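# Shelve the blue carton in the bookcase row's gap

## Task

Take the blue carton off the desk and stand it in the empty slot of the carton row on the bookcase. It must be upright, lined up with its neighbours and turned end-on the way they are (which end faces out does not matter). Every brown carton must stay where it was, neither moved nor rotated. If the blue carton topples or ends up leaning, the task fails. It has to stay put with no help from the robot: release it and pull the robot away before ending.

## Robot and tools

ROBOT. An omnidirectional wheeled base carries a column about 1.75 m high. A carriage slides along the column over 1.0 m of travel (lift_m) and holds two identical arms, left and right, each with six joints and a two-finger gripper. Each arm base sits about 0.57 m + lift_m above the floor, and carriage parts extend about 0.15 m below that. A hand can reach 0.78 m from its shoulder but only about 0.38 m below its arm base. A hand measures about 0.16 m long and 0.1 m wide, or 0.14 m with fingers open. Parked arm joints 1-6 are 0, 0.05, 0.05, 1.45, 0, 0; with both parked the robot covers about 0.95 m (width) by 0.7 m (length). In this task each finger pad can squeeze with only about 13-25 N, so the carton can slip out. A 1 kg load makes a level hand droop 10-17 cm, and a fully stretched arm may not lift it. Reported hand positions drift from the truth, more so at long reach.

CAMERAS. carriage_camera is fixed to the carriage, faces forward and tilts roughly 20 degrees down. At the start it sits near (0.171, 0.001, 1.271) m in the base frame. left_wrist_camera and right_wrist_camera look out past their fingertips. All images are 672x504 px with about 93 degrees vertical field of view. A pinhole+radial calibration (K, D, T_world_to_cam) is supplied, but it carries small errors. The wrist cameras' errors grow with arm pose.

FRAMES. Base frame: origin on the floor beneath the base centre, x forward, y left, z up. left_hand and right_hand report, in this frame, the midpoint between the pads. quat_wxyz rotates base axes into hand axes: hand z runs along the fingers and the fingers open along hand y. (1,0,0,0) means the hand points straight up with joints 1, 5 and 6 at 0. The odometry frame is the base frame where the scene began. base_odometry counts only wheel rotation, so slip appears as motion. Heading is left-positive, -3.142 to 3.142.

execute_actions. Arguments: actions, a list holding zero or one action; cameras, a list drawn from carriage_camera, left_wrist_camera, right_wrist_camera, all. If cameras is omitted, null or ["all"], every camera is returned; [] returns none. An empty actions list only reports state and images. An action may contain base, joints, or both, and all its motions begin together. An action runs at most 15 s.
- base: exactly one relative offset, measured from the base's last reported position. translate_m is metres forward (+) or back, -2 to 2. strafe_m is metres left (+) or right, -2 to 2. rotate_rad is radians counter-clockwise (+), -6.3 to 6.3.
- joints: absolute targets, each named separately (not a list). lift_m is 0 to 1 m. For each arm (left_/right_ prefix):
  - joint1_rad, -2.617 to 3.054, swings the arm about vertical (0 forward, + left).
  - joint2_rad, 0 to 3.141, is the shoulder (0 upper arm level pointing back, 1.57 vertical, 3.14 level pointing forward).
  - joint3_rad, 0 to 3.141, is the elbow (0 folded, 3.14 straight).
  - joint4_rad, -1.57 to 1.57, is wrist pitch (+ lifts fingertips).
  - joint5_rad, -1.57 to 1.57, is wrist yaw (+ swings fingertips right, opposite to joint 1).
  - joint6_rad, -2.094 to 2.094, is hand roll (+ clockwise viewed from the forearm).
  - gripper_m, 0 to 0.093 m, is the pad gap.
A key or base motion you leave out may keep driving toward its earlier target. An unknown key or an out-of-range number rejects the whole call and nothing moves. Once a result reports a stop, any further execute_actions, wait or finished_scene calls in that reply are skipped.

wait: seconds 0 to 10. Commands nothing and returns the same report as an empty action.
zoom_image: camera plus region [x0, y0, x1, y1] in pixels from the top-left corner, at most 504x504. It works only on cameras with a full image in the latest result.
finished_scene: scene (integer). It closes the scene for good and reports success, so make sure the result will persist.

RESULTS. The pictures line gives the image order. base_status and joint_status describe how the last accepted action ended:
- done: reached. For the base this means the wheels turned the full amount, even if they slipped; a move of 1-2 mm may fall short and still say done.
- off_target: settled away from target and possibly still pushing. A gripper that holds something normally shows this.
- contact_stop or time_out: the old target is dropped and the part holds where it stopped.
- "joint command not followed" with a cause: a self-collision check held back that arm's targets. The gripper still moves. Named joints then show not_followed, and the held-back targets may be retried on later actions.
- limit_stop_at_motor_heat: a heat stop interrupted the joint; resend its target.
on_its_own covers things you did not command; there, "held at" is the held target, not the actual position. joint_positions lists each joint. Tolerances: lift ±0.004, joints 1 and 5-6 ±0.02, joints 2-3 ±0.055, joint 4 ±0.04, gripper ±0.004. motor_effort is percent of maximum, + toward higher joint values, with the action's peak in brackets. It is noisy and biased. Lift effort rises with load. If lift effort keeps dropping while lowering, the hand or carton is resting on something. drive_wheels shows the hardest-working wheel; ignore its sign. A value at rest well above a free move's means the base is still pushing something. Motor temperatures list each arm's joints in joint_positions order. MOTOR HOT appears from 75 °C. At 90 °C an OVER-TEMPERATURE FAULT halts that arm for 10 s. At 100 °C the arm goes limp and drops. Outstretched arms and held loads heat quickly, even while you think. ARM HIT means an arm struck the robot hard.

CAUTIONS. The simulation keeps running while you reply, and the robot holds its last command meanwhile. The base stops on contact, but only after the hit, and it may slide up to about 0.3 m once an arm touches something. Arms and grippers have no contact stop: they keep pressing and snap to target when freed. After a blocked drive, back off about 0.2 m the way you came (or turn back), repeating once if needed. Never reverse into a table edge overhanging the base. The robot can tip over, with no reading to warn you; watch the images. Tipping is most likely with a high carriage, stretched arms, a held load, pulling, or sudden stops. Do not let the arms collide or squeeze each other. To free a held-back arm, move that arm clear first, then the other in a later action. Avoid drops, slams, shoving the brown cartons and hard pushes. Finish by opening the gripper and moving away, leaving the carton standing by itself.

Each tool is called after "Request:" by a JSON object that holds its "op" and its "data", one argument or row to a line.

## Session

Request:
{"op": "execute_actions", "data": {
  "actions": []
}}

Scene clock: 0.00 s.
Motor temperatures (°C, as the motors report them): left_arm=[23 22 27 21 23 22] | right_arm=[19 41 25 37 20 21]
base_odometry: x=+0.000 y=+0.000 heading=+0.000 (m, m, rad; odometry frame)
base_status: not commanded
joint_positions: lift_m=+0.298 left_joint1_rad=+0.005 left_joint2_rad=+0.057 left_joint3_rad=+0.050 left_joint4_rad=+1.430 left_joint5_rad=+0.001 left_joint6_rad=+0.063 left_gripper_m=+0.095 right_joint1_rad=-0.009 right_joint2_rad=+0.071 right_joint3_rad=+0.081 right_joint4_rad=+1.454 right_joint5_rad=+0.018 right_joint6_rad=+0.006 right_gripper_m=+0.094
joint_status: not commanded
motor_effort: lift_m=+24 drive_wheels=+0 (%)
left_hand: x=+0.3163 y=+0.3437 z=+1.2894 quat_wxyz=(+0.997, +0.003, +0.074, +0.034) (m; base frame)
right_hand: x=+0.3052 y=-0.3470 z=+1.2987 quat_wxyz=(+0.999, +0.009, +0.053, -0.002) (m; base frame)
pictures: carriage_camera, left_wrist_camera, right_wrist_camera
camera_calibration (this result's frames):
carriage_camera: T_world_to_cam=[[-0.0021662, -0.999545, 0.0300883, -0.0373478], [-0.323542, -0.0277695, -0.945806, 1.2579], [0.946211, -0.0117836, -0.323335, 0.249207], [0, 0, 0, 1]] pos_world=[0.171101, 0.000537063, 1.27143]
left_wrist_camera: T_world_to_cam=[[0.0476781, -0.99754, -0.0513882, 0.387298], [0.700773, 0.0700661, -0.709935, 0.671116], [0.711789, -0.00216309, 0.70239, -1.00715], [0, 0, 0, 1]] pos_world=[0.228109, 0.337145, 1.20376]
right_wrist_camera: T_world_to_cam=[[0.0123816, -0.999574, -0.0264186, -0.313651], [0.748056, 0.0267916, -0.663095, 0.6459], [0.66352, -0.0115524, 0.748069, -1.0522], [0, 0, 0, 1]] pos_world=[0.218873, -0.342978, 1.20713]
Images, in order (width x height): carriage_camera 672x504, left_wrist_camera 672x504, right_wrist_camera 672x504.

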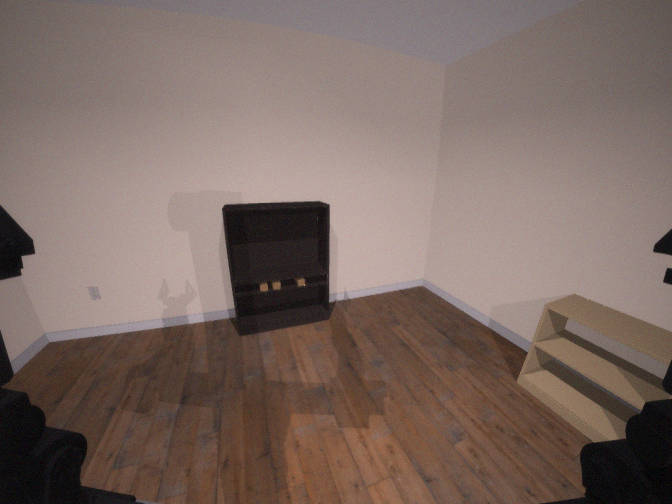

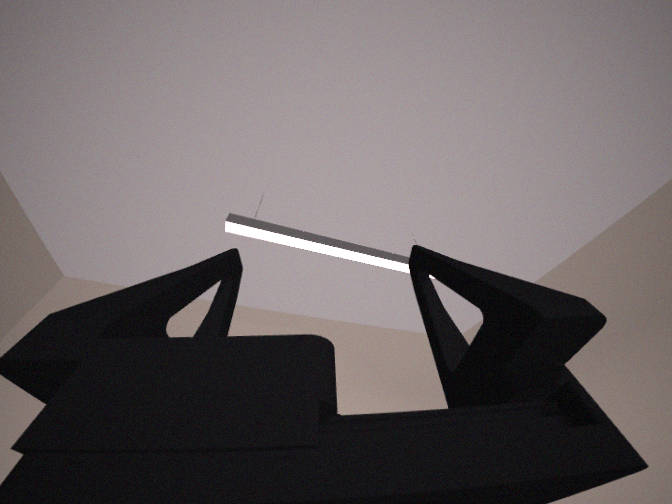

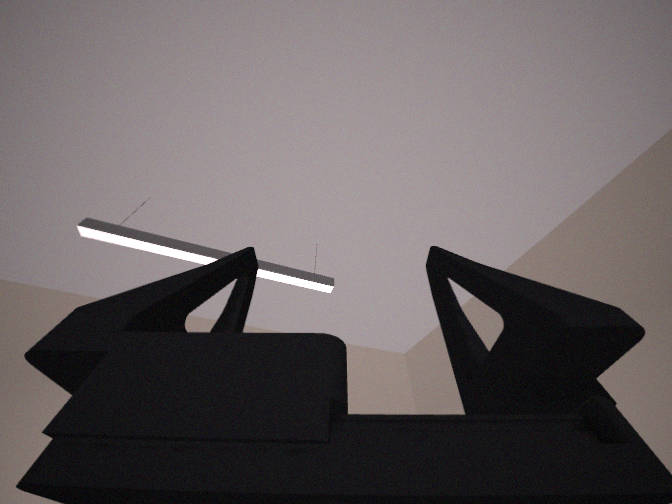

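Request:
{"op": "execute_actions", "data": {
  "actions": [
    {"base":{"rotate_rad":-2.77},"joints":{"right_joint2_rad":1.75,"right_joint3_rad":0.75,"right_joint4_rad":0.6,"right_joint1_rad":0,"right_joint5_rad":0,"right_joint6_rad":0,"lift_m":0.2}}
  ],
  "cameras": ["carriage_camera"]
}}

Scene clock: 21.13 s.
Motor temperatures (°C, as the motors report them): left_arm=[23 23 29 21 23 22] | right_arm=[19 40 27 36 20 21]
base_odometry: x=+0.000 y=+0.000 heading=-2.769 (m, m, rad; odometry frame)
base_status: done
joint_positions: lift_m=+0.200 left_joint1_rad=+0.005 left_joint2_rad=+0.057 left_joint3_rad=+0.050 left_joint4_rad=+1.427 left_joint5_rad=+0.001 left_joint6_rad=+0.063 left_gripper_m=+0.095 right_joint1_rad=-0.009 right_joint2_rad=+1.750 right_joint3_rad=+0.746 right_joint4_rad=+0.594 right_joint5_rad=+0.003 right_joint6_rad=+0.003 right_gripper_m=+0.094
joint_status: all done
motor_effort: lift_m=+21(22) drive_wheels=+10(26) (%)
left_hand: x=+0.3170 y=+0.3437 z=+1.1914 quat_wxyz=(+0.997, +0.003, +0.076, +0.034) (m; base frame)
right_hand: x=+0.7527 y=-0.3483 z=+0.8623 quat_wxyz=(+0.548, +0.006, +0.836, -0.003) (m; base frame)
pictures: carriage_camera
camera_calibration (this result's frames):
carriage_camera: T_world_to_cam=[[-0.0021662, -0.999545, 0.0300883, -0.0344044], [-0.323542, -0.0277695, -0.945806, 1.16538], [0.946211, -0.0117836, -0.323335, 0.217577], [0, 0, 0, 1]] pos_world=[0.171101, 0.000537063, 1.17361]
Images, in order (width x height): carriage_camera 672x504.

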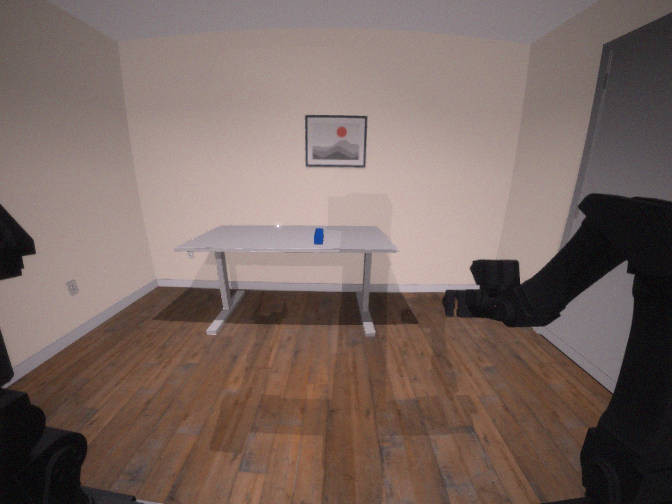

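Request:
{"op": "execute_actions", "data": {
  "actions": [
    {"base":{"strafe_m":0.43}}
  ],
  "cameras": []
}}

Request:
{"op": "execute_actions", "data": {
  "actions": [
    {"base":{"translate_m":0.45}}
  ],
  "cameras": ["carriage_camera","right_wrist_camera"]
}}

Scene clock: 49.43 s.
Motor temperatures (°C, as the motors report them): left_arm=[23 24 30 21 23 22] | right_arm=[19 43 29 40 20 21]
base_odometry: x=+0.156 y=-0.401 heading=-2.771 (m, m, rad; odometry frame)
base_status: done
joint_positions: lift_m=+0.200 left_joint1_rad=+0.005 left_joint2_rad=+0.057 left_joint3_rad=+0.050 left_joint4_rad=+1.427 left_joint5_rad=+0.001 left_joint6_rad=+0.063 left_gripper_m=+0.095 right_joint1_rad=-0.007 right_joint2_rad=+1.750 right_joint3_rad=+0.746 right_joint4_rad=+0.594 right_joint5_rad=+0.003 right_joint6_rad=+0.003 right_gripper_m=+0.094
joint_status: not commanded
motor_effort: lift_m=+22(21) drive_wheels=-9(22) (%)
left_hand: x=+0.3170 y=+0.3437 z=+1.1914 quat_wxyz=(+0.997, +0.003, +0.076, +0.034) (m; base frame)
right_hand: x=+0.7527 y=-0.3476 z=+0.8623 quat_wxyz=(+0.548, +0.005, +0.836, -0.002) (m; base frame)
pictures: none
No camera images: the call's "cameras" was empty. Leave "cameras" out to get every camera's image.

Scene clock: 52.40 s.
Motor temperatures (°C, as the motors report them): left_arm=[23 24 30 21 23 22] | right_arm=[19 43 29 40 20 21]
base_odometry: x=-0.263 y=-0.565 heading=-2.770 (m, m, rad; odometry frame)
base_status: done
joint_positions: lift_m=+0.200 left_joint1_rad=+0.005 left_joint2_rad=+0.057 left_joint3_rad=+0.050 left_joint4_rad=+1.429 left_joint5_rad=+0.001 left_joint6_rad=+0.063 left_gripper_m=+0.095 right_joint1_rad=-0.006 right_joint2_rad=+1.750 right_joint3_rad=+0.746 right_joint4_rad=+0.595 right_joint5_rad=+0.003 right_joint6_rad=+0.003 right_gripper_m=+0.094
joint_status: not commanded
motor_effort: lift_m=+22(20) drive_wheels=-7(16) (%)
left_hand: x=+0.3166 y=+0.3437 z=+1.1915 quat_wxyz=(+0.997, +0.003, +0.075, +0.034) (m; base frame)
right_hand: x=+0.7528 y=-0.3472 z=+0.8625 quat_wxyz=(+0.549, +0.005, +0.836, -0.002) (m; base frame)
pictures: carriage_camera, right_wrist_camera
camera_calibration (this result's frames):
carriage_camera: T_world_to_cam=[[-0.0021662, -0.999545, 0.0300883, -0.0344044], [-0.323542, -0.0277695, -0.945806, 1.16538], [0.946211, -0.0117836, -0.323335, 0.217577], [0, 0, 0, 1]] pos_world=[0.171101, 0.000537063, 1.17361]
right_wrist_camera: T_world_to_cam=[[-0.0228712, -0.999612, -0.0158785, -0.313472], [-0.8561, 0.0277851, -0.516063, 1.10301], [0.516304, 0.00179058, -0.856403, 0.476427], [0, 0, 0, 1]] pos_world=[0.691135, -0.344851, 0.972258]
Images, in order (width x height): carriage_camera 672x504, right_wrist_camera 672x504.

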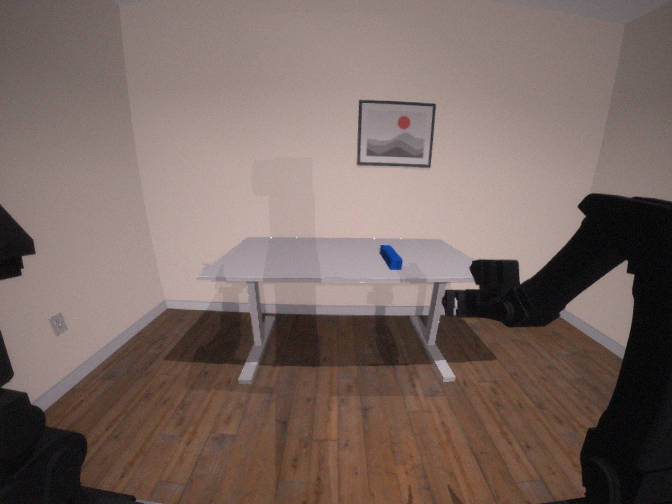

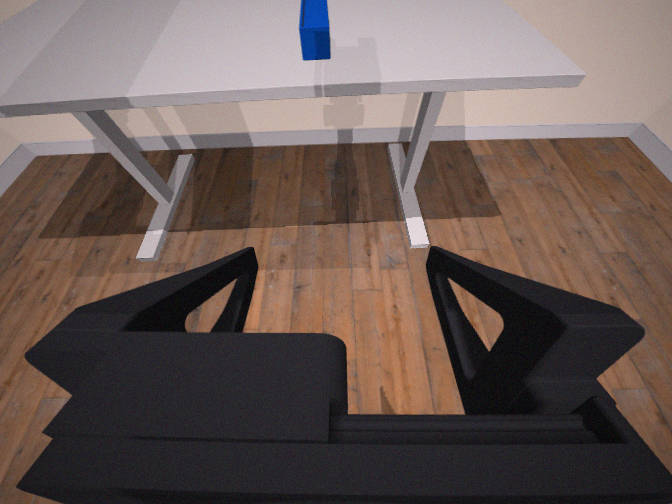

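Request:
{"op": "execute_actions", "data": {
  "actions": [
    {"base":{"translate_m":0.35},"joints":{"lift_m":0.08}}
  ],
  "cameras": ["carriage_camera","right_wrist_camera"]
}}

Scene clock: 74.23 s.
Motor temperatures (°C, as the motors report them): left_arm=[23 24 30 21 23 22] | right_arm=[19 43 30 41 20 21]
base_odometry: x=-0.589 y=-0.693 heading=-2.769 (m, m, rad; odometry frame)
base_status: done
joint_positions: lift_m=+0.080 left_joint1_rad=+0.005 left_joint2_rad=+0.057 left_joint3_rad=+0.050 left_joint4_rad=+1.431 left_joint5_rad=+0.001 left_joint6_rad=+0.063 left_gripper_m=+0.095 right_joint1_rad=-0.006 right_joint2_rad=+1.750 right_joint3_rad=+0.746 right_joint4_rad=+0.592 right_joint5_rad=+0.002 right_joint6_rad=+0.003 right_gripper_m=+0.094
joint_status: all done
motor_effort: lift_m=+22(23) drive_wheels=-6(16) (%)
left_hand: x=+0.3160 y=+0.3437 z=+1.0715 quat_wxyz=(+0.997, +0.003, +0.074, +0.034) (m; base frame)
right_hand: x=+0.7525 y=-0.3468 z=+0.7417 quat_wxyz=(+0.547, +0.004, +0.837, -0.002) (m; base frame)
pictures: carriage_camera, right_wrist_camera
camera_calibration (this result's frames):
carriage_camera: T_world_to_cam=[[-0.0021662, -0.999545, 0.0300883, -0.0307901], [-0.323542, -0.0277695, -0.945806, 1.05177], [0.946211, -0.0117836, -0.323335, 0.178738], [0, 0, 0, 1]] pos_world=[0.171101, 0.000537063, 1.05349]
right_wrist_camera: T_world_to_cam=[[-0.0218075, -0.999634, -0.015981, -0.3157], [-0.857701, 0.0269195, -0.513444, 1.03936], [0.513687, 0.00250999, -0.857974, 0.376501], [0, 0, 0, 1]] pos_world=[0.691171, -0.344509, 0.851636]
Images, in order (width x height): carriage_camera 672x504, right_wrist_camera 672x504.

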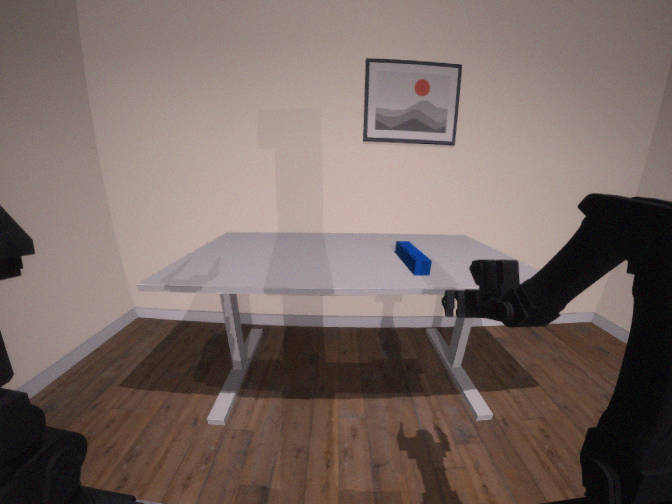

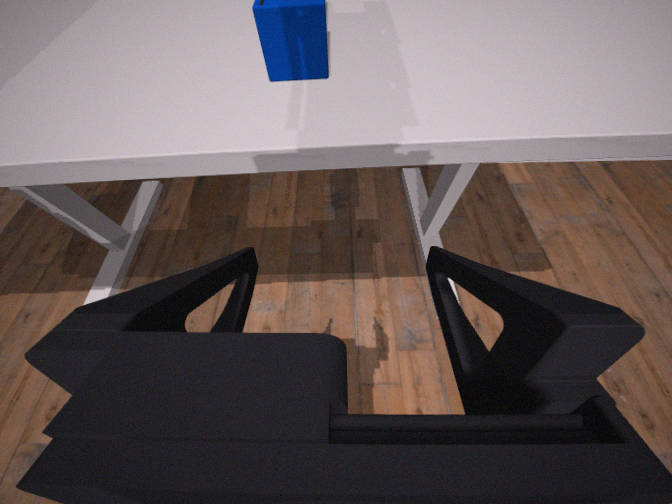

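Request:
{"op": "execute_actions", "data": {
  "actions": [
    {"base":{"strafe_m":0.048},"joints":{"lift_m":0.12}}
  ],
  "cameras": []
}}

Request:
{"op": "execute_actions", "data": {
  "actions": [
    {"base":{"translate_m":0.12}}
  ],
  "cameras": ["carriage_camera","right_wrist_camera"]
}}

Scene clock: 88.23 s.
Motor temperatures (°C, as the motors report them): left_arm=[23 24 31 21 23 22] | right_arm=[19 44 30 42 20 21]
base_odometry: x=-0.572 y=-0.737 heading=-2.769 (m, m, rad; odometry frame)
base_status: done
joint_positions: lift_m=+0.120 left_joint1_rad=+0.005 left_joint2_rad=+0.057 left_joint3_rad=+0.050 left_joint4_rad=+1.430 left_joint5_rad=+0.001 left_joint6_rad=+0.063 left_gripper_m=+0.095 right_joint1_rad=-0.006 right_joint2_rad=+1.751 right_joint3_rad=+0.746 right_joint4_rad=+0.601 right_joint5_rad=+0.002 right_joint6_rad=+0.003 right_gripper_m=+0.094
joint_status: all done
motor_effort: lift_m=+24(30) drive_wheels=+5(13) (%)
left_hand: x=+0.3162 y=+0.3438 z=+1.1113 quat_wxyz=(+0.997, +0.002, +0.074, +0.034) (m; base frame)
right_hand: x=+0.7533 y=-0.3468 z=+0.7829 quat_wxyz=(+0.550, +0.004, +0.835, -0.002) (m; base frame)
pictures: none
No camera images: the call's "cameras" was empty. Leave "cameras" out to get every camera's image.

Scene clock: 89.90 s.
Motor temperatures (°C, as the motors report them): left_arm=[23 24 31 21 23 22] | right_arm=[19 44 30 42 20 21]
base_odometry: x=-0.684 y=-0.782 heading=-2.768 (m, m, rad; odometry frame)
base_status: done
joint_positions: lift_m=+0.120 left_joint1_rad=+0.005 left_joint2_rad=+0.057 left_joint3_rad=+0.050 left_joint4_rad=+1.429 left_joint5_rad=+0.001 left_joint6_rad=+0.063 left_gripper_m=+0.095 right_joint1_rad=-0.006 right_joint2_rad=+1.751 right_joint3_rad=+0.746 right_joint4_rad=+0.597 right_joint5_rad=+0.002 right_joint6_rad=+0.003 right_gripper_m=+0.094
joint_status: not commanded
motor_effort: lift_m=+25(23) drive_wheels=-5(12) (%)
left_hand: x=+0.3164 y=+0.3438 z=+1.1113 quat_wxyz=(+0.997, +0.002, +0.074, +0.034) (m; base frame)
right_hand: x=+0.7530 y=-0.3468 z=+0.7823 quat_wxyz=(+0.549, +0.004, +0.836, -0.002) (m; base frame)
pictures: carriage_camera, right_wrist_camera
camera_calibration (this result's frames):
carriage_camera: T_world_to_cam=[[-0.0021662, -0.999545, 0.0300883, -0.0319897], [-0.323542, -0.0277695, -0.945806, 1.08948], [0.946211, -0.0117836, -0.323335, 0.191628], [0, 0, 0, 1]] pos_world=[0.171101, 0.000537063, 1.09336]
right_wrist_camera: T_world_to_cam=[[-0.0217403, -0.999635, -0.0160487, -0.315042], [-0.855538, 0.0269073, -0.51704, 1.0618], [0.517283, 0.00248964, -0.855811, 0.406626], [0, 0, 0, 1]] pos_world=[0.691219, -0.344509, 0.89193]
Images, in order (width x height): carriage_camera 672x504, right_wrist_camera 672x504.

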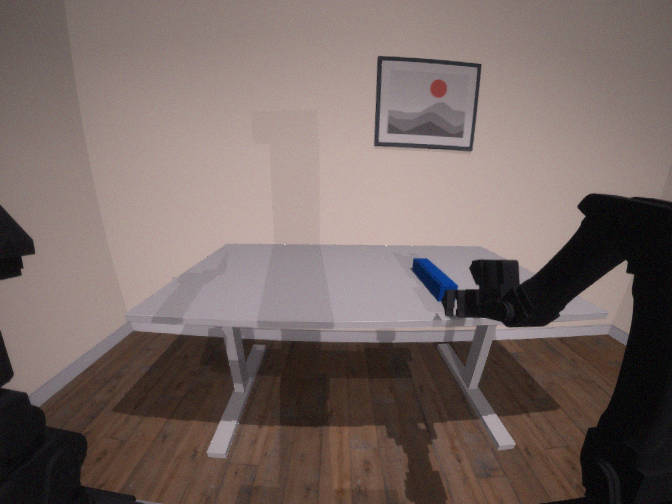

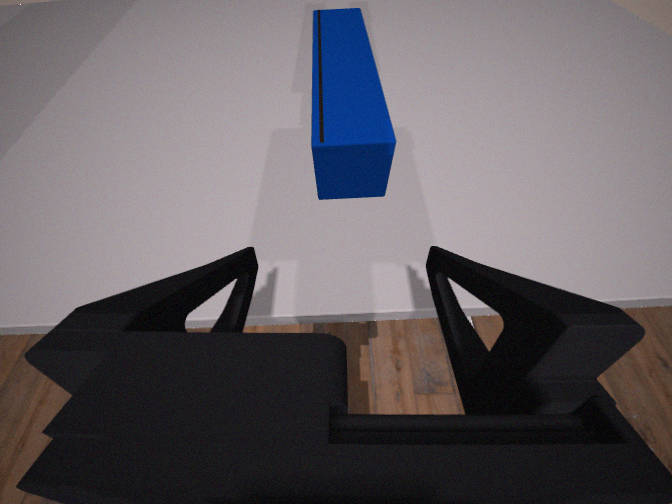

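Request:
{"op": "execute_actions", "data": {
  "actions": [
    {"base":{"translate_m":0.14},"joints":{"lift_m":0.108}}
  ],
  "cameras": ["right_wrist_camera"]
}}

Scene clock: 104.20 s.
Motor temperatures (°C, as the motors report them): left_arm=[23 24 31 21 23 22] | right_arm=[19 44 30 42 20 21]
base_odometry: x=-0.814 y=-0.833 heading=-2.767 (m, m, rad; odometry frame)
base_status: done
joint_positions: lift_m=+0.108 left_joint1_rad=+0.005 left_joint2_rad=+0.057 left_joint3_rad=+0.050 left_joint4_rad=+1.431 left_joint5_rad=+0.001 left_joint6_rad=+0.063 left_gripper_m=+0.095 right_joint1_rad=-0.006 right_joint2_rad=+1.751 right_joint3_rad=+0.746 right_joint4_rad=+0.594 right_joint5_rad=+0.002 right_joint6_rad=+0.003 right_gripper_m=+0.094
joint_status: all done
motor_effort: lift_m=+23(23) drive_wheels=-7(14) (%)
left_hand: x=+0.3159 y=+0.3438 z=+1.0995 quat_wxyz=(+0.997, +0.002, +0.073, +0.034) (m; base frame)
right_hand: x=+0.7527 y=-0.3468 z=+0.7698 quat_wxyz=(+0.548, +0.004, +0.837, -0.002) (m; base frame)
pictures: right_wrist_camera
camera_calibration (this result's frames):
right_wrist_camera: T_world_to_cam=[[-0.0217892, -0.999635, -0.0159995, -0.315248], [-0.857112, 0.0269162, -0.514426, 1.05425], [0.514668, 0.00250444, -0.857386, 0.399316], [0, 0, 0, 1]] pos_world=[0.691222, -0.344509, 0.879655]
Images, in order (width x height): right_wrist_camera 672x504.

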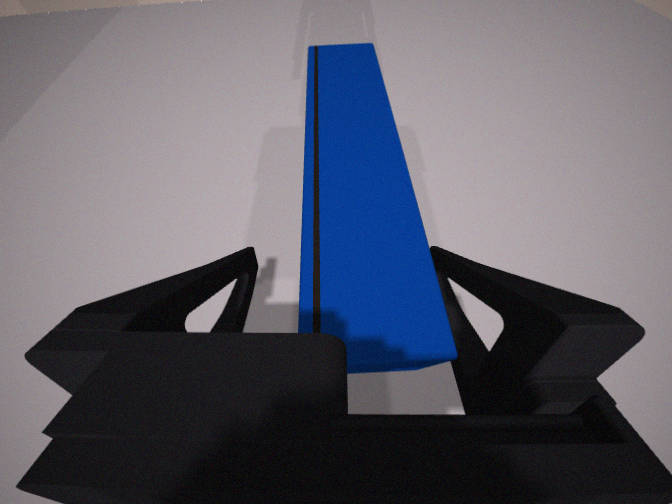

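Request:
{"op": "execute_actions", "data": {
  "actions": [
    {"base":{"strafe_m":-0.016}}
  ],
  "cameras": []
}}

Request:
{"op": "execute_actions", "data": {
  "actions": [
    {"base":{"translate_m":0.02}}
  ],
  "cameras": []
}}

Request:
{"op": "execute_actions", "data": {
  "actions": [
    {"joints":{"right_gripper_m":0.03}}
  ],
  "cameras": []
}}

Request:
{"op": "execute_actions", "data": {
  "actions": [
    {"joints":{"right_gripper_m":0.03,"lift_m":0.17}}
  ],
  "cameras": ["right_wrist_camera"]
}}

Scene clock: 124.77 s.
Motor temperatures (°C, as the motors report them): left_arm=[23 24 31 21 23 22] | right_arm=[19 44 31 42 20 21]
base_odometry: x=-0.820 y=-0.819 heading=-2.767 (m, m, rad; odometry frame)
base_status: done
joint_positions: lift_m=+0.108 left_joint1_rad=+0.005 left_joint2_rad=+0.057 left_joint3_rad=+0.050 left_joint4_rad=+1.431 left_joint5_rad=+0.001 left_joint6_rad=+0.063 left_gripper_m=+0.095 right_joint1_rad=-0.003 right_joint2_rad=+1.751 right_joint3_rad=+0.746 right_joint4_rad=+0.594 right_joint5_rad=+0.002 right_joint6_rad=+0.003 right_gripper_m=+0.094
joint_status: not commanded
motor_effort: lift_m=+23(23) drive_wheels=+7(11) (%)
left_hand: x=+0.3159 y=+0.3438 z=+1.0995 quat_wxyz=(+0.997, +0.002, +0.073, +0.034) (m; base frame)
right_hand: x=+0.7527 y=-0.3457 z=+0.7699 quat_wxyz=(+0.548, +0.003, +0.836, -0.001) (m; base frame)
pictures: none
No camera images: the call's "cameras" was empty. Leave "cameras" out to get every camera's image.

Scene clock: 125.70 s.
Motor temperatures (°C, as the motors report them): left_arm=[23 24 31 21 23 22] | right_arm=[19 44 31 42 20 21]
base_odometry: x=-0.839 y=-0.825 heading=-2.767 (m, m, rad; odometry frame)
base_status: done
joint_positions: lift_m=+0.108 left_joint1_rad=+0.005 left_joint2_rad=+0.057 left_joint3_rad=+0.050 left_joint4_rad=+1.431 left_joint5_rad=+0.001 left_joint6_rad=+0.063 left_gripper_m=+0.095 right_joint1_rad=-0.003 right_joint2_rad=+1.751 right_joint3_rad=+0.746 right_joint4_rad=+0.594 right_joint5_rad=+0.002 right_joint6_rad=+0.003 right_gripper_m=+0.094
joint_status: not commanded
motor_effort: lift_m=+22(22) drive_wheels=-6(11) (%)
left_hand: x=+0.3159 y=+0.3438 z=+1.0995 quat_wxyz=(+0.997, +0.002, +0.073, +0.034) (m; base frame)
right_hand: x=+0.7527 y=-0.3456 z=+0.7699 quat_wxyz=(+0.548, +0.003, +0.836, -0.001) (m; base frame)
pictures: none
No camera images: the call's "cameras" was empty. Leave "cameras" out to get every camera's image.

Scene clock: 126.33 s.
Motor temperatures (°C, as the motors report them): left_arm=[23 24 31 21 23 22] | right_arm=[19 44 31 42 20 21]
base_odometry: x=-0.839 y=-0.825 heading=-2.767 (m, m, rad; odometry frame)
base_status: not commanded
joint_positions: lift_m=+0.108 left_joint1_rad=+0.005 left_joint2_rad=+0.057 left_joint3_rad=+0.050 left_joint4_rad=+1.431 left_joint5_rad=+0.001 left_joint6_rad=+0.063 left_gripper_m=+0.095 right_joint1_rad=-0.003 right_joint2_rad=+1.751 right_joint3_rad=+0.746 right_joint4_rad=+0.595 right_joint5_rad=+0.001 right_joint6_rad=+0.003 right_gripper_m=+0.060
joint_status: right_gripper_m off_target (ended at +0.060, target +0.030)
motor_effort: lift_m=+23(22) drive_wheels=-6(6) (%)
left_hand: x=+0.3159 y=+0.3438 z=+1.0995 quat_wxyz=(+0.997, +0.002, +0.073, +0.034) (m; base frame)
right_hand: x=+0.7528 y=-0.3455 z=+0.7700 quat_wxyz=(+0.548, +0.003, +0.836, -0.001) (m; base frame)
pictures: none
No camera images: the call's "cameras" was empty. Leave "cameras" out to get every camera's image.

Scene clock: 127.13 s.
Motor temperatures (°C, as the motors report them): left_arm=[23 24 31 21 23 22] | right_arm=[19 44 31 42 20 21]
base_odometry: x=-0.839 y=-0.825 heading=-2.767 (m, m, rad; odometry frame)
base_status: not commanded
joint_positions: lift_m=+0.170 left_joint1_rad=+0.005 left_joint2_rad=+0.057 left_joint3_rad=+0.050 left_joint4_rad=+1.431 left_joint5_rad=+0.001 left_joint6_rad=+0.063 left_gripper_m=+0.095 right_joint1_rad=-0.003 right_joint2_rad=+1.751 right_joint3_rad=+0.746 right_joint4_rad=+0.588 right_joint5_rad=+0.001 right_joint6_rad=+0.003 right_gripper_m=+0.060
joint_status: right_gripper_m off_target (ended at +0.060, target +0.030); the others done
motor_effort: lift_m=+24(29) drive_wheels=-6(9) (%)
left_hand: x=+0.3160 y=+0.3438 z=+1.1613 quat_wxyz=(+0.997, +0.002, +0.074, +0.034) (m; base frame)
right_hand: x=+0.7521 y=-0.3455 z=+0.8303 quat_wxyz=(+0.545, +0.003, +0.838, -0.001) (m; base frame)
pictures: right_wrist_camera
camera_calibration (this result's frames):
right_wrist_camera: T_world_to_cam=[[-0.0185526, -0.999694, -0.0163644, -0.31516], [-0.860321, 0.0243009, -0.509174, 1.08197], [0.509416, 0.00463216, -0.860508, 0.458767], [0, 0, 0, 1]] pos_world=[0.69129, -0.343482, 0.940525]
Images, in order (width x height): right_wrist_camera 672x504.

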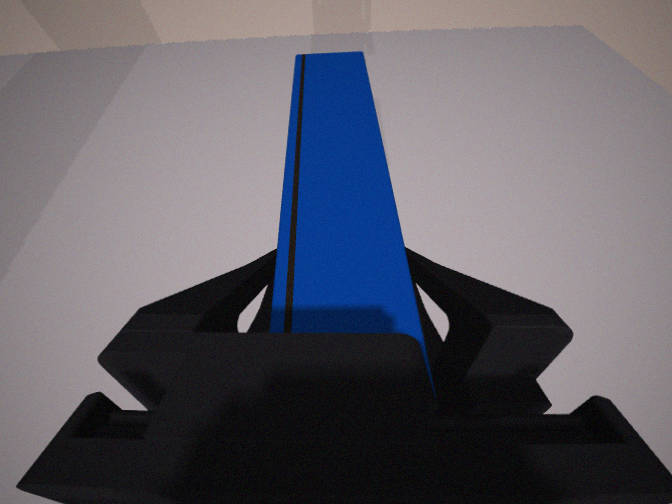

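Request:
{"op": "execute_actions", "data": {
  "actions": [
    {"base":{"translate_m":-0.4},"joints":{"right_gripper_m":0.03}}
  ],
  "cameras": []
}}

Request:
{"op": "execute_actions", "data": {
  "actions": [
    {"base":{"rotate_rad":3.14},"joints":{"right_gripper_m":0.03}}
  ],
  "cameras": []
}}

Request:
{"op": "execute_actions", "data": {
  "actions": [
    {"base":{"translate_m":1.05},"joints":{"right_gripper_m":0.03,"right_joint2_rad":2.85,"right_joint3_rad":1.15,"right_joint4_rad":1.29,"lift_m":0.03}}
  ],
  "cameras": []
}}

Request:
{"op": "execute_actions", "data": {
  "actions": [
    {"base":{"strafe_m":0.45},"joints":{"right_gripper_m":0.03}}
  ],
  "cameras": ["carriage_camera","right_wrist_camera"]
}}

Scene clock: 151.67 s.
Motor temperatures (°C, as the motors report them): left_arm=[23 24 31 21 23 22] | right_arm=[19 44 31 43 20 21]
base_odometry: x=-0.466 y=-0.679 heading=-2.767 (m, m, rad; odometry frame)
base_status: done
joint_positions: lift_m=+0.170 left_joint1_rad=+0.005 left_joint2_rad=+0.057 left_joint3_rad=+0.050 left_joint4_rad=+1.430 left_joint5_rad=+0.001 left_joint6_rad=+0.063 left_gripper_m=+0.095 right_joint1_rad=-0.003 right_joint2_rad=+1.751 right_joint3_rad=+0.746 right_joint4_rad=+0.586 right_joint5_rad=+0.001 right_joint6_rad=+0.003 right_gripper_m=+0.060
joint_status: right_gripper_m off_target (ended at +0.060, target +0.030)
motor_effort: lift_m=+24(25) drive_wheels=+0(11) (%)
left_hand: x=+0.3163 y=+0.3438 z=+1.1613 quat_wxyz=(+0.997, +0.002, +0.074, +0.034) (m; base frame)
right_hand: x=+0.7519 y=-0.3455 z=+0.8299 quat_wxyz=(+0.545, +0.003, +0.839, -0.001) (m; base frame)
pictures: none
No camera images: the call's "cameras" was empty. Leave "cameras" out to get every camera's image.

Scene clock: 155.93 s.
Motor temperatures (°C, as the motors report them): left_arm=[23 24 31 21 23 22] | right_arm=[19 44 31 43 20 21]
base_odometry: x=-0.467 y=-0.679 heading=+0.372 (m, m, rad; odometry frame)
base_status: done
joint_positions: lift_m=+0.170 left_joint1_rad=+0.005 left_joint2_rad=+0.057 left_joint3_rad=+0.050 left_joint4_rad=+1.426 left_joint5_rad=+0.001 left_joint6_rad=+0.063 left_gripper_m=+0.095 right_joint1_rad=-0.003 right_joint2_rad=+1.751 right_joint3_rad=+0.746 right_joint4_rad=+0.586 right_joint5_rad=+0.002 right_joint6_rad=+0.003 right_gripper_m=+0.060
joint_status: right_gripper_m off_target (ended at +0.060, target +0.030)
motor_effort: lift_m=+24(23) drive_wheels=+9(22) (%)
left_hand: x=+0.3173 y=+0.3438 z=+1.1611 quat_wxyz=(+0.997, +0.003, +0.076, +0.034) (m; base frame)
right_hand: x=+0.7519 y=-0.3456 z=+0.8298 quat_wxyz=(+0.544, +0.003, +0.839, -0.001) (m; base frame)
pictures: none
No camera images: the call's "cameras" was empty. Leave "cameras" out to get every camera's image.

Scene clock: 160.33 s.
Motor temperatures (°C, as the motors report them): left_arm=[23 24 31 21 23 22] | right_arm=[19 45 31 44 20 21]
base_odometry: x=+0.511 y=-0.295 heading=+0.374 (m, m, rad; odometry frame)
base_status: done
joint_positions: lift_m=+0.030 left_joint1_rad=+0.005 left_joint2_rad=+0.057 left_joint3_rad=+0.050 left_joint4_rad=+1.429 left_joint5_rad=+0.001 left_joint6_rad=+0.063 left_gripper_m=+0.095 right_joint1_rad=-0.003 right_joint2_rad=+2.851 right_joint3_rad=+1.149 right_joint4_rad=+1.264 right_joint5_rad=+0.002 right_joint6_rad=+0.003 right_gripper_m=+0.060
joint_status: right_gripper_m off_target (ended at +0.060, target +0.030); the others done
motor_effort: lift_m=+22(23) drive_wheels=-9(25) (%)
left_hand: x=+0.3166 y=+0.3438 z=+1.0213 quat_wxyz=(+0.997, +0.002, +0.075, +0.034) (m; base frame)
right_hand: x=+0.8010 y=-0.3457 z=+0.4257 quat_wxyz=(+0.537, +0.003, +0.844, -0.001) (m; base frame)
pictures: none
No camera images: the call's "cameras" was empty. Leave "cameras" out to get every camera's image.

Scene clock: 163.30 s.
Motor temperatures (°C, as the motors report them): left_arm=[23 24 31 21 23 22] | right_arm=[19 46 30 44 20 21]
base_odometry: x=+0.347 y=+0.124 heading=+0.373 (m, m, rad; odometry frame)
base_status: done
joint_positions: lift_m=+0.030 left_joint1_rad=+0.005 left_joint2_rad=+0.057 left_joint3_rad=+0.050 left_joint4_rad=+1.430 left_joint5_rad=+0.001 left_joint6_rad=+0.063 left_gripper_m=+0.095 right_joint1_rad=-0.003 right_joint2_rad=+2.851 right_joint3_rad=+1.149 right_joint4_rad=+1.267 right_joint5_rad=+0.002 right_joint6_rad=+0.003 right_gripper_m=+0.060
joint_status: right_gripper_m off_target (ended at +0.060, target +0.030)
motor_effort: lift_m=+22(23) drive_wheels=-3(14) (%)
left_hand: x=+0.3163 y=+0.3438 z=+1.0214 quat_wxyz=(+0.997, +0.002, +0.074, +0.034) (m; base frame)
right_hand: x=+0.8013 y=-0.3457 z=+0.4264 quat_wxyz=(+0.538, +0.003, +0.843, -0.001) (m; base frame)
pictures: carriage_camera, right_wrist_camera
camera_calibration (this result's frames):
carriage_camera: T_world_to_cam=[[-0.0021662, -0.999545, 0.0300883, -0.0292851], [-0.323542, -0.0277695, -0.945806, 1.00446], [0.946211, -0.0117836, -0.323335, 0.162564], [0, 0, 0, 1]] pos_world=[0.171101, 0.000537063, 1.00347]
right_wrist_camera: T_world_to_cam=[[-0.0191832, -0.999689, -0.0159349, -0.320764], [-0.869114, 0.0245519, -0.494002, 0.919349], [0.494239, 0.00437267, -0.869315, 0.101925], [0, 0, 0, 1]] pos_world=[0.74249, -0.343682, 0.537654]
Images, in order (width x height): carriage_camera 672x504, right_wrist_camera 672x504.

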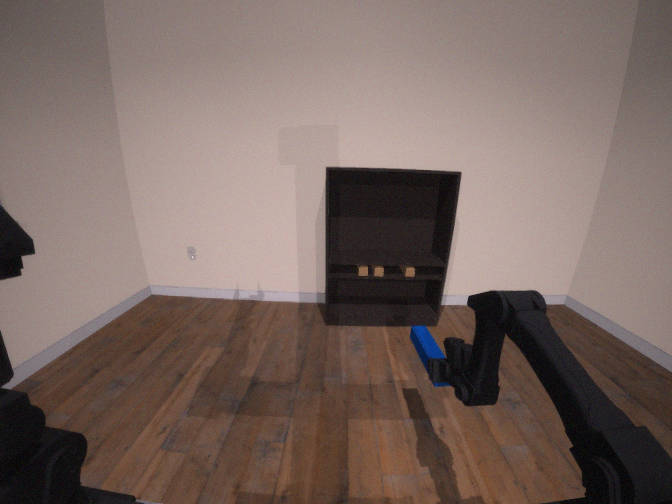

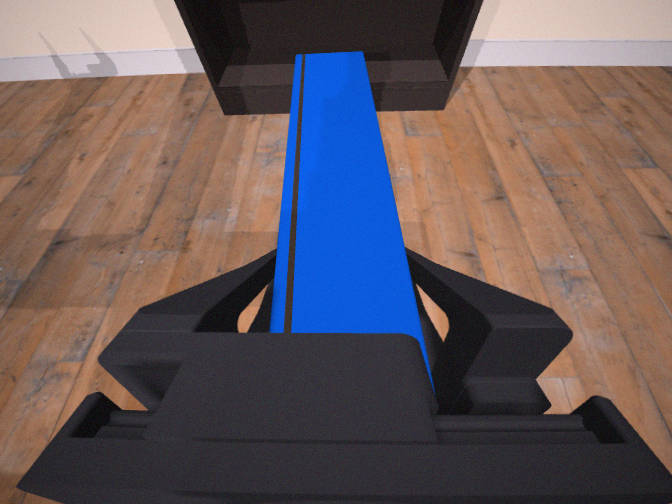

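Request:
{"op": "execute_actions", "data": {
  "actions": [
    {"base":{"strafe_m":-0.05},"joints":{"right_gripper_m":0.03}}
  ],
  "cameras": []
}}

Request:
{"op": "execute_actions", "data": {
  "actions": [
    {"base":{"translate_m":0.36},"joints":{"right_gripper_m":0.03}}
  ],
  "cameras": ["carriage_camera","right_wrist_camera"]
}}

Request:
{"op": "zoom_image", "data": {
  "camera": "carriage_camera",
  "region": [320, 250, 500, 385]
}}

Scene clock: 174.73 s.
Motor temperatures (°C, as the motors report them): left_arm=[23 24 31 21 23 22] | right_arm=[19 49 29 44 20 21]
base_odometry: x=+0.365 y=+0.077 heading=+0.373 (m, m, rad; odometry frame)
base_status: done
joint_positions: lift_m=+0.030 left_joint1_rad=+0.005 left_joint2_rad=+0.057 left_joint3_rad=+0.050 left_joint4_rad=+1.430 left_joint5_rad=+0.001 left_joint6_rad=+0.063 left_gripper_m=+0.095 right_joint1_rad=-0.003 right_joint2_rad=+2.851 right_joint3_rad=+1.149 right_joint4_rad=+1.270 right_joint5_rad=+0.002 right_joint6_rad=+0.003 right_gripper_m=+0.060
joint_status: right_gripper_m off_target (ended at +0.060, target +0.030)
motor_effort: lift_m=+23(22) drive_wheels=+2(8) (%)
left_hand: x=+0.3163 y=+0.3438 z=+1.0214 quat_wxyz=(+0.997, +0.002, +0.074, +0.034) (m; base frame)
right_hand: x=+0.8017 y=-0.3457 z=+0.4270 quat_wxyz=(+0.539, +0.003, +0.842, -0.001) (m; base frame)
pictures: none
No camera images: the call's "cameras" was empty. Leave "cameras" out to get every camera's image.

Scene clock: 177.40 s.
Motor temperatures (°C, as the motors report them): left_arm=[23 24 31 21 23 22] | right_arm=[19 49 29 44 20 21]
base_odometry: x=+0.700 y=+0.209 heading=+0.374 (m, m, rad; odometry frame)
base_status: done
joint_positions: lift_m=+0.030 left_joint1_rad=+0.005 left_joint2_rad=+0.057 left_joint3_rad=+0.050 left_joint4_rad=+1.429 left_joint5_rad=+0.001 left_joint6_rad=+0.063 left_gripper_m=+0.095 right_joint1_rad=-0.003 right_joint2_rad=+2.851 right_joint3_rad=+1.149 right_joint4_rad=+1.272 right_joint5_rad=+0.002 right_joint6_rad=+0.003 right_gripper_m=+0.060
joint_status: right_gripper_m off_target (ended at +0.060, target +0.030)
motor_effort: lift_m=+22(23) drive_wheels=-8(15) (%)
left_hand: x=+0.3166 y=+0.3438 z=+1.0213 quat_wxyz=(+0.997, +0.002, +0.075, +0.034) (m; base frame)
right_hand: x=+0.8018 y=-0.3457 z=+0.4273 quat_wxyz=(+0.540, +0.003, +0.842, -0.001) (m; base frame)
pictures: carriage_camera, right_wrist_camera
camera_calibration (this result's frames):
carriage_camera: T_world_to_cam=[[-0.0021662, -0.999545, 0.0300883, -0.0292851], [-0.323542, -0.0277695, -0.945806, 1.00446], [0.946211, -0.0117836, -0.323335, 0.162564], [0, 0, 0, 1]] pos_world=[0.171101, 0.000537063, 1.00347]
right_wrist_camera: T_world_to_cam=[[-0.0191162, -0.999689, -0.0160011, -0.320768], [-0.867034, 0.0245449, -0.497645, 0.920074], [0.497883, 0.00436038, -0.867233, 0.0987108], [0, 0, 0, 1]] pos_world=[0.742457, -0.343682, 0.538342]
Images, in order (width x height): carriage_camera 672x504, right_wrist_camera 672x504.

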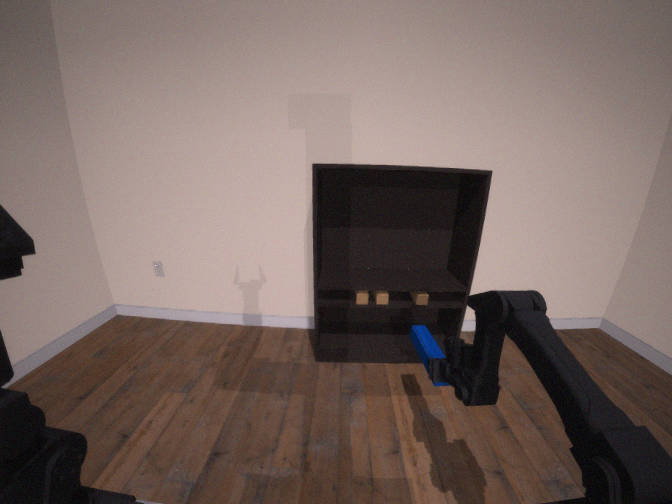

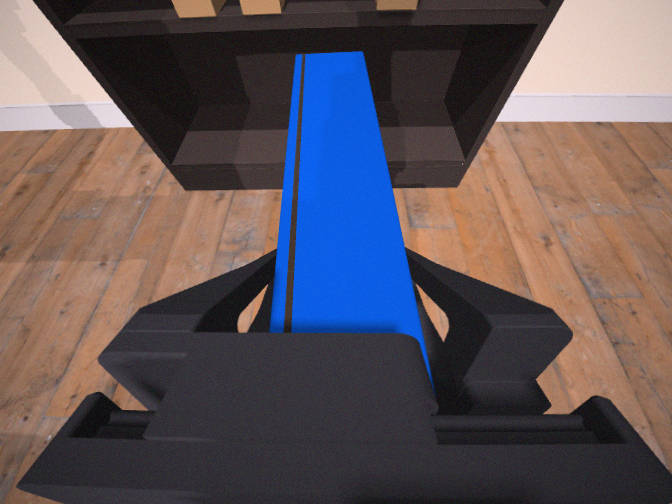

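Region (320, 250, 500, 385) of carriage_camera's 672x504 image, scaled by 2.800, with more detail than that image has; it fills the top 378 rows of this view, and the rest is white.

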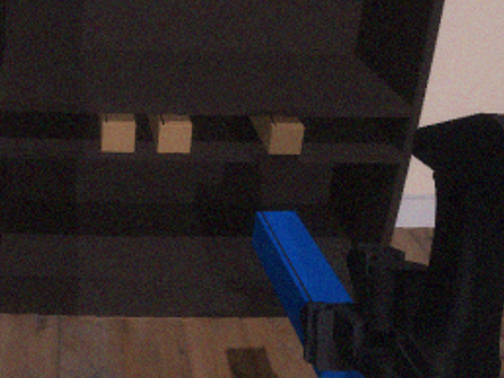

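Request:
{"op": "execute_actions", "data": {
  "actions": [
    {"base":{"translate_m":0.12},"joints":{"right_gripper_m":0.03,"lift_m":0.06}}
  ],
  "cameras": ["carriage_camera","right_wrist_camera"]
}}

Request:
{"op": "zoom_image", "data": {
  "camera": "carriage_camera",
  "region": [320, 260, 500, 395]
}}

Request:
{"op": "zoom_image", "data": {
  "camera": "right_wrist_camera",
  "region": [180, 0, 500, 160]
}}

Scene clock: 199.17 s.
Motor temperatures (°C, as the motors report them): left_arm=[23 24 32 21 23 22] | right_arm=[19 52 28 45 20 21]
base_odometry: x=+0.812 y=+0.253 heading=+0.375 (m, m, rad; odometry frame)
base_status: done
joint_positions: lift_m=+0.060 left_joint1_rad=+0.005 left_joint2_rad=+0.057 left_joint3_rad=+0.050 left_joint4_rad=+1.430 left_joint5_rad=+0.001 left_joint6_rad=+0.063 left_gripper_m=+0.095 right_joint1_rad=-0.001 right_joint2_rad=+2.853 right_joint3_rad=+1.149 right_joint4_rad=+1.276 right_joint5_rad=+0.002 right_joint6_rad=+0.003 right_gripper_m=+0.060
joint_status: right_gripper_m off_target (ended at +0.060, target +0.030); the others done
motor_effort: lift_m=+25(29) drive_wheels=-6(15) (%)
left_hand: x=+0.3163 y=+0.3438 z=+1.0512 quat_wxyz=(+0.997, +0.002, +0.074, +0.034) (m; base frame)
right_hand: x=+0.8017 y=-0.3445 z=+0.4572 quat_wxyz=(+0.541, +0.002, +0.841, +0.000) (m; base frame)
pictures: carriage_camera, right_wrist_camera
camera_calibration (this result's frames):
carriage_camera: T_world_to_cam=[[-0.0021662, -0.999545, 0.0300883, -0.0301831], [-0.323542, -0.0277695, -0.945806, 1.03269], [0.946211, -0.0117836, -0.323335, 0.172214], [0, 0, 0, 1]] pos_world=[0.171101, 0.000537063, 1.03331]
right_wrist_camera: T_world_to_cam=[[-0.0167853, -0.99973, -0.0160431, -0.320956], [-0.865756, 0.0225589, -0.499958, 0.934227], [0.500185, 0.00549744, -0.865901, 0.122609], [0, 0, 0, 1]] pos_world=[0.742098, -0.342618, 0.568092]
Images, in order (width x height): carriage_camera 672x504, right_wrist_camera 672x504.

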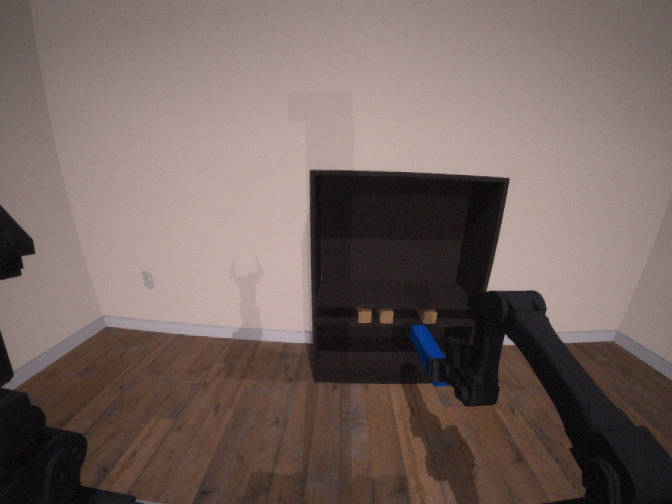

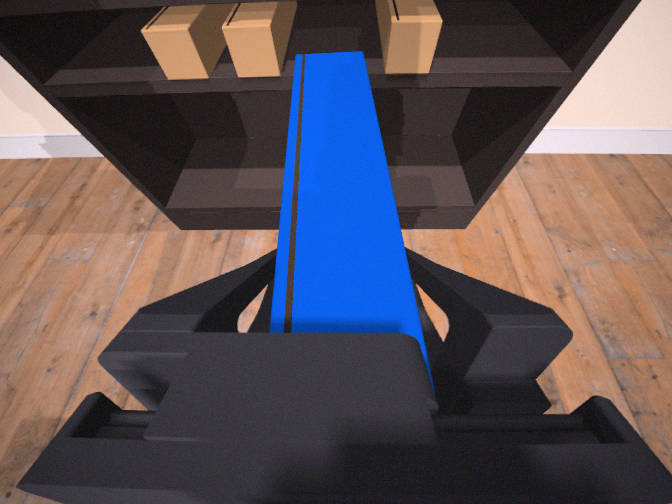

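Region (320, 260, 500, 395) of carriage_camera's 672x504 image, scaled by 2.800, with more detail than that image has; it fills the top 378 rows of this view, and the rest is white.

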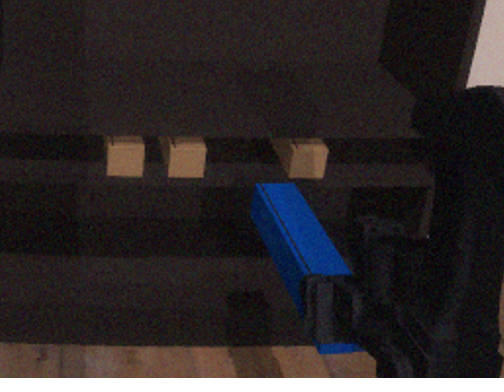

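Region (180, 0, 500, 160) of right_wrist_camera's 672x504 image, scaled by 1.575, with more detail than that image has.

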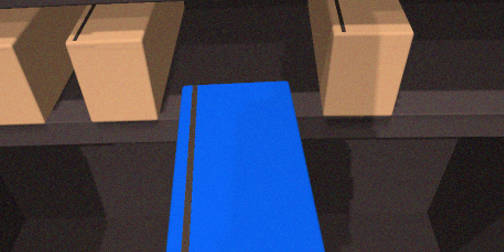

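Request:
{"op": "execute_actions", "data": {
  "actions": [
    {"base":{"strafe_m":0.012},"joints":{"right_gripper_m":0.03,"lift_m":0.055,"right_joint5_rad":0.052,"right_joint1_rad":0}}
  ],
  "cameras": []
}}

Request:
{"op": "execute_actions", "data": {
  "actions": [
    {"base":{"translate_m":0.06},"joints":{"right_gripper_m":0.03}}
  ],
  "cameras": ["carriage_camera","right_wrist_camera"]
}}

Request:
{"op": "zoom_image", "data": {
  "camera": "carriage_camera",
  "region": [320, 260, 500, 395]
}}

Scene clock: 220.03 s.
Motor temperatures (°C, as the motors report them): left_arm=[23 24 32 21 23 22] | right_arm=[19 54 28 45 20 21]
base_odometry: x=+0.808 y=+0.264 heading=+0.375 (m, m, rad; odometry frame)
base_status: done
joint_positions: lift_m=+0.055 left_joint1_rad=+0.005 left_joint2_rad=+0.057 left_joint3_rad=+0.050 left_joint4_rad=+1.431 left_joint5_rad=+0.001 left_joint6_rad=+0.063 left_gripper_m=+0.095 right_joint1_rad=-0.001 right_joint2_rad=+2.855 right_joint3_rad=+1.149 right_joint4_rad=+1.272 right_joint5_rad=+0.049 right_joint6_rad=+0.003 right_gripper_m=+0.060
joint_status: right_gripper_m off_target (ended at +0.060, target +0.030); the others done
motor_effort: lift_m=+23(23) drive_wheels=+8(13) (%)
left_hand: x=+0.3159 y=+0.3438 z=+1.0465 quat_wxyz=(+0.997, +0.002, +0.073, +0.034) (m; base frame)
right_hand: x=+0.8006 y=-0.3529 z=+0.4507 quat_wxyz=(+0.538, +0.015, +0.842, -0.020) (m; base frame)
pictures: none
No camera images: the call's "cameras" was empty. Leave "cameras" out to get every camera's image.

Scene clock: 221.30 s.
Motor temperatures (°C, as the motors report them): left_arm=[23 24 32 21 23 22] | right_arm=[19 54 27 45 20 21]
base_odometry: x=+0.863 y=+0.287 heading=+0.375 (m, m, rad; odometry frame)
base_status: done
joint_positions: lift_m=+0.055 left_joint1_rad=+0.005 left_joint2_rad=+0.057 left_joint3_rad=+0.050 left_joint4_rad=+1.431 left_joint5_rad=+0.001 left_joint6_rad=+0.063 left_gripper_m=+0.095 right_joint1_rad=-0.001 right_joint2_rad=+2.855 right_joint3_rad=+1.149 right_joint4_rad=+1.273 right_joint5_rad=+0.050 right_joint6_rad=+0.003 right_gripper_m=+0.060
joint_status: right_gripper_m off_target (ended at +0.060, target +0.030)
motor_effort: lift_m=+22(22) drive_wheels=-6(13) (%)
left_hand: x=+0.3159 y=+0.3438 z=+1.0465 quat_wxyz=(+0.997, +0.002, +0.073, +0.034) (m; base frame)
right_hand: x=+0.8007 y=-0.3528 z=+0.4509 quat_wxyz=(+0.539, +0.015, +0.842, -0.020) (m; base frame)
pictures: carriage_camera, right_wrist_camera
camera_calibration (this result's frames):
carriage_camera: T_world_to_cam=[[-0.0021662, -0.999545, 0.0300883, -0.0300396], [-0.323542, -0.0277695, -0.945806, 1.02818], [0.946211, -0.0117836, -0.323335, 0.170672], [0, 0, 0, 1]] pos_world=[0.171101, 0.000537063, 1.02854]
right_wrist_camera: T_world_to_cam=[[-0.0604596, -0.998162, 0.00418139, -0.302926], [-0.866643, 0.050414, -0.496375, 0.93927], [0.495252, -0.0336344, -0.868098, 0.108839], [0, 0, 0, 1]] pos_world=[0.741794, -0.346061, 0.56198]
Images, in order (width x height): carriage_camera 672x504, right_wrist_camera 672x504.

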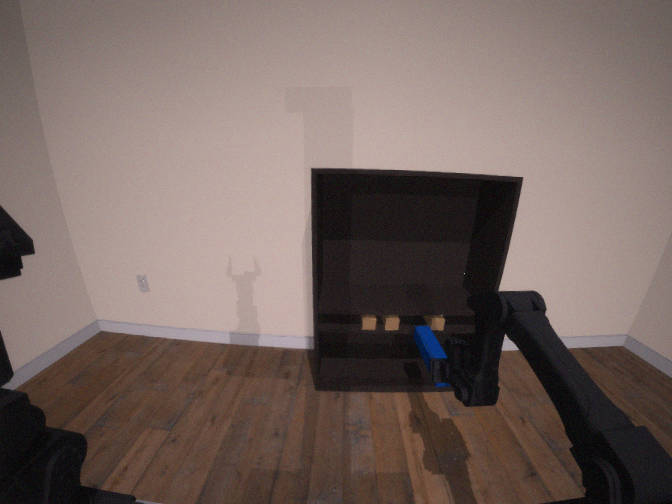

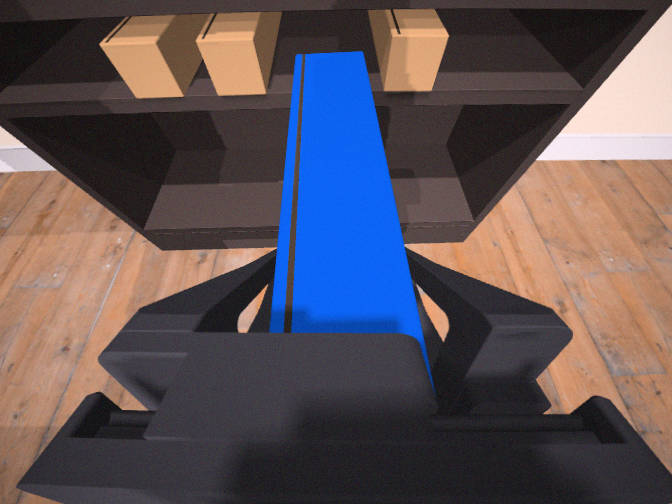

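Region (320, 260, 500, 395) of carriage_camera's 672x504 image, scaled by 2.800, with more detail than that image has; it fills the top 378 rows of this view, and the rest is white.

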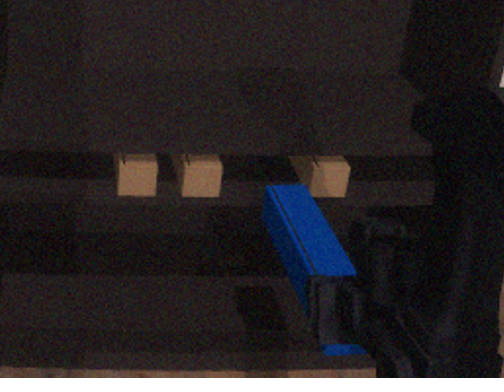

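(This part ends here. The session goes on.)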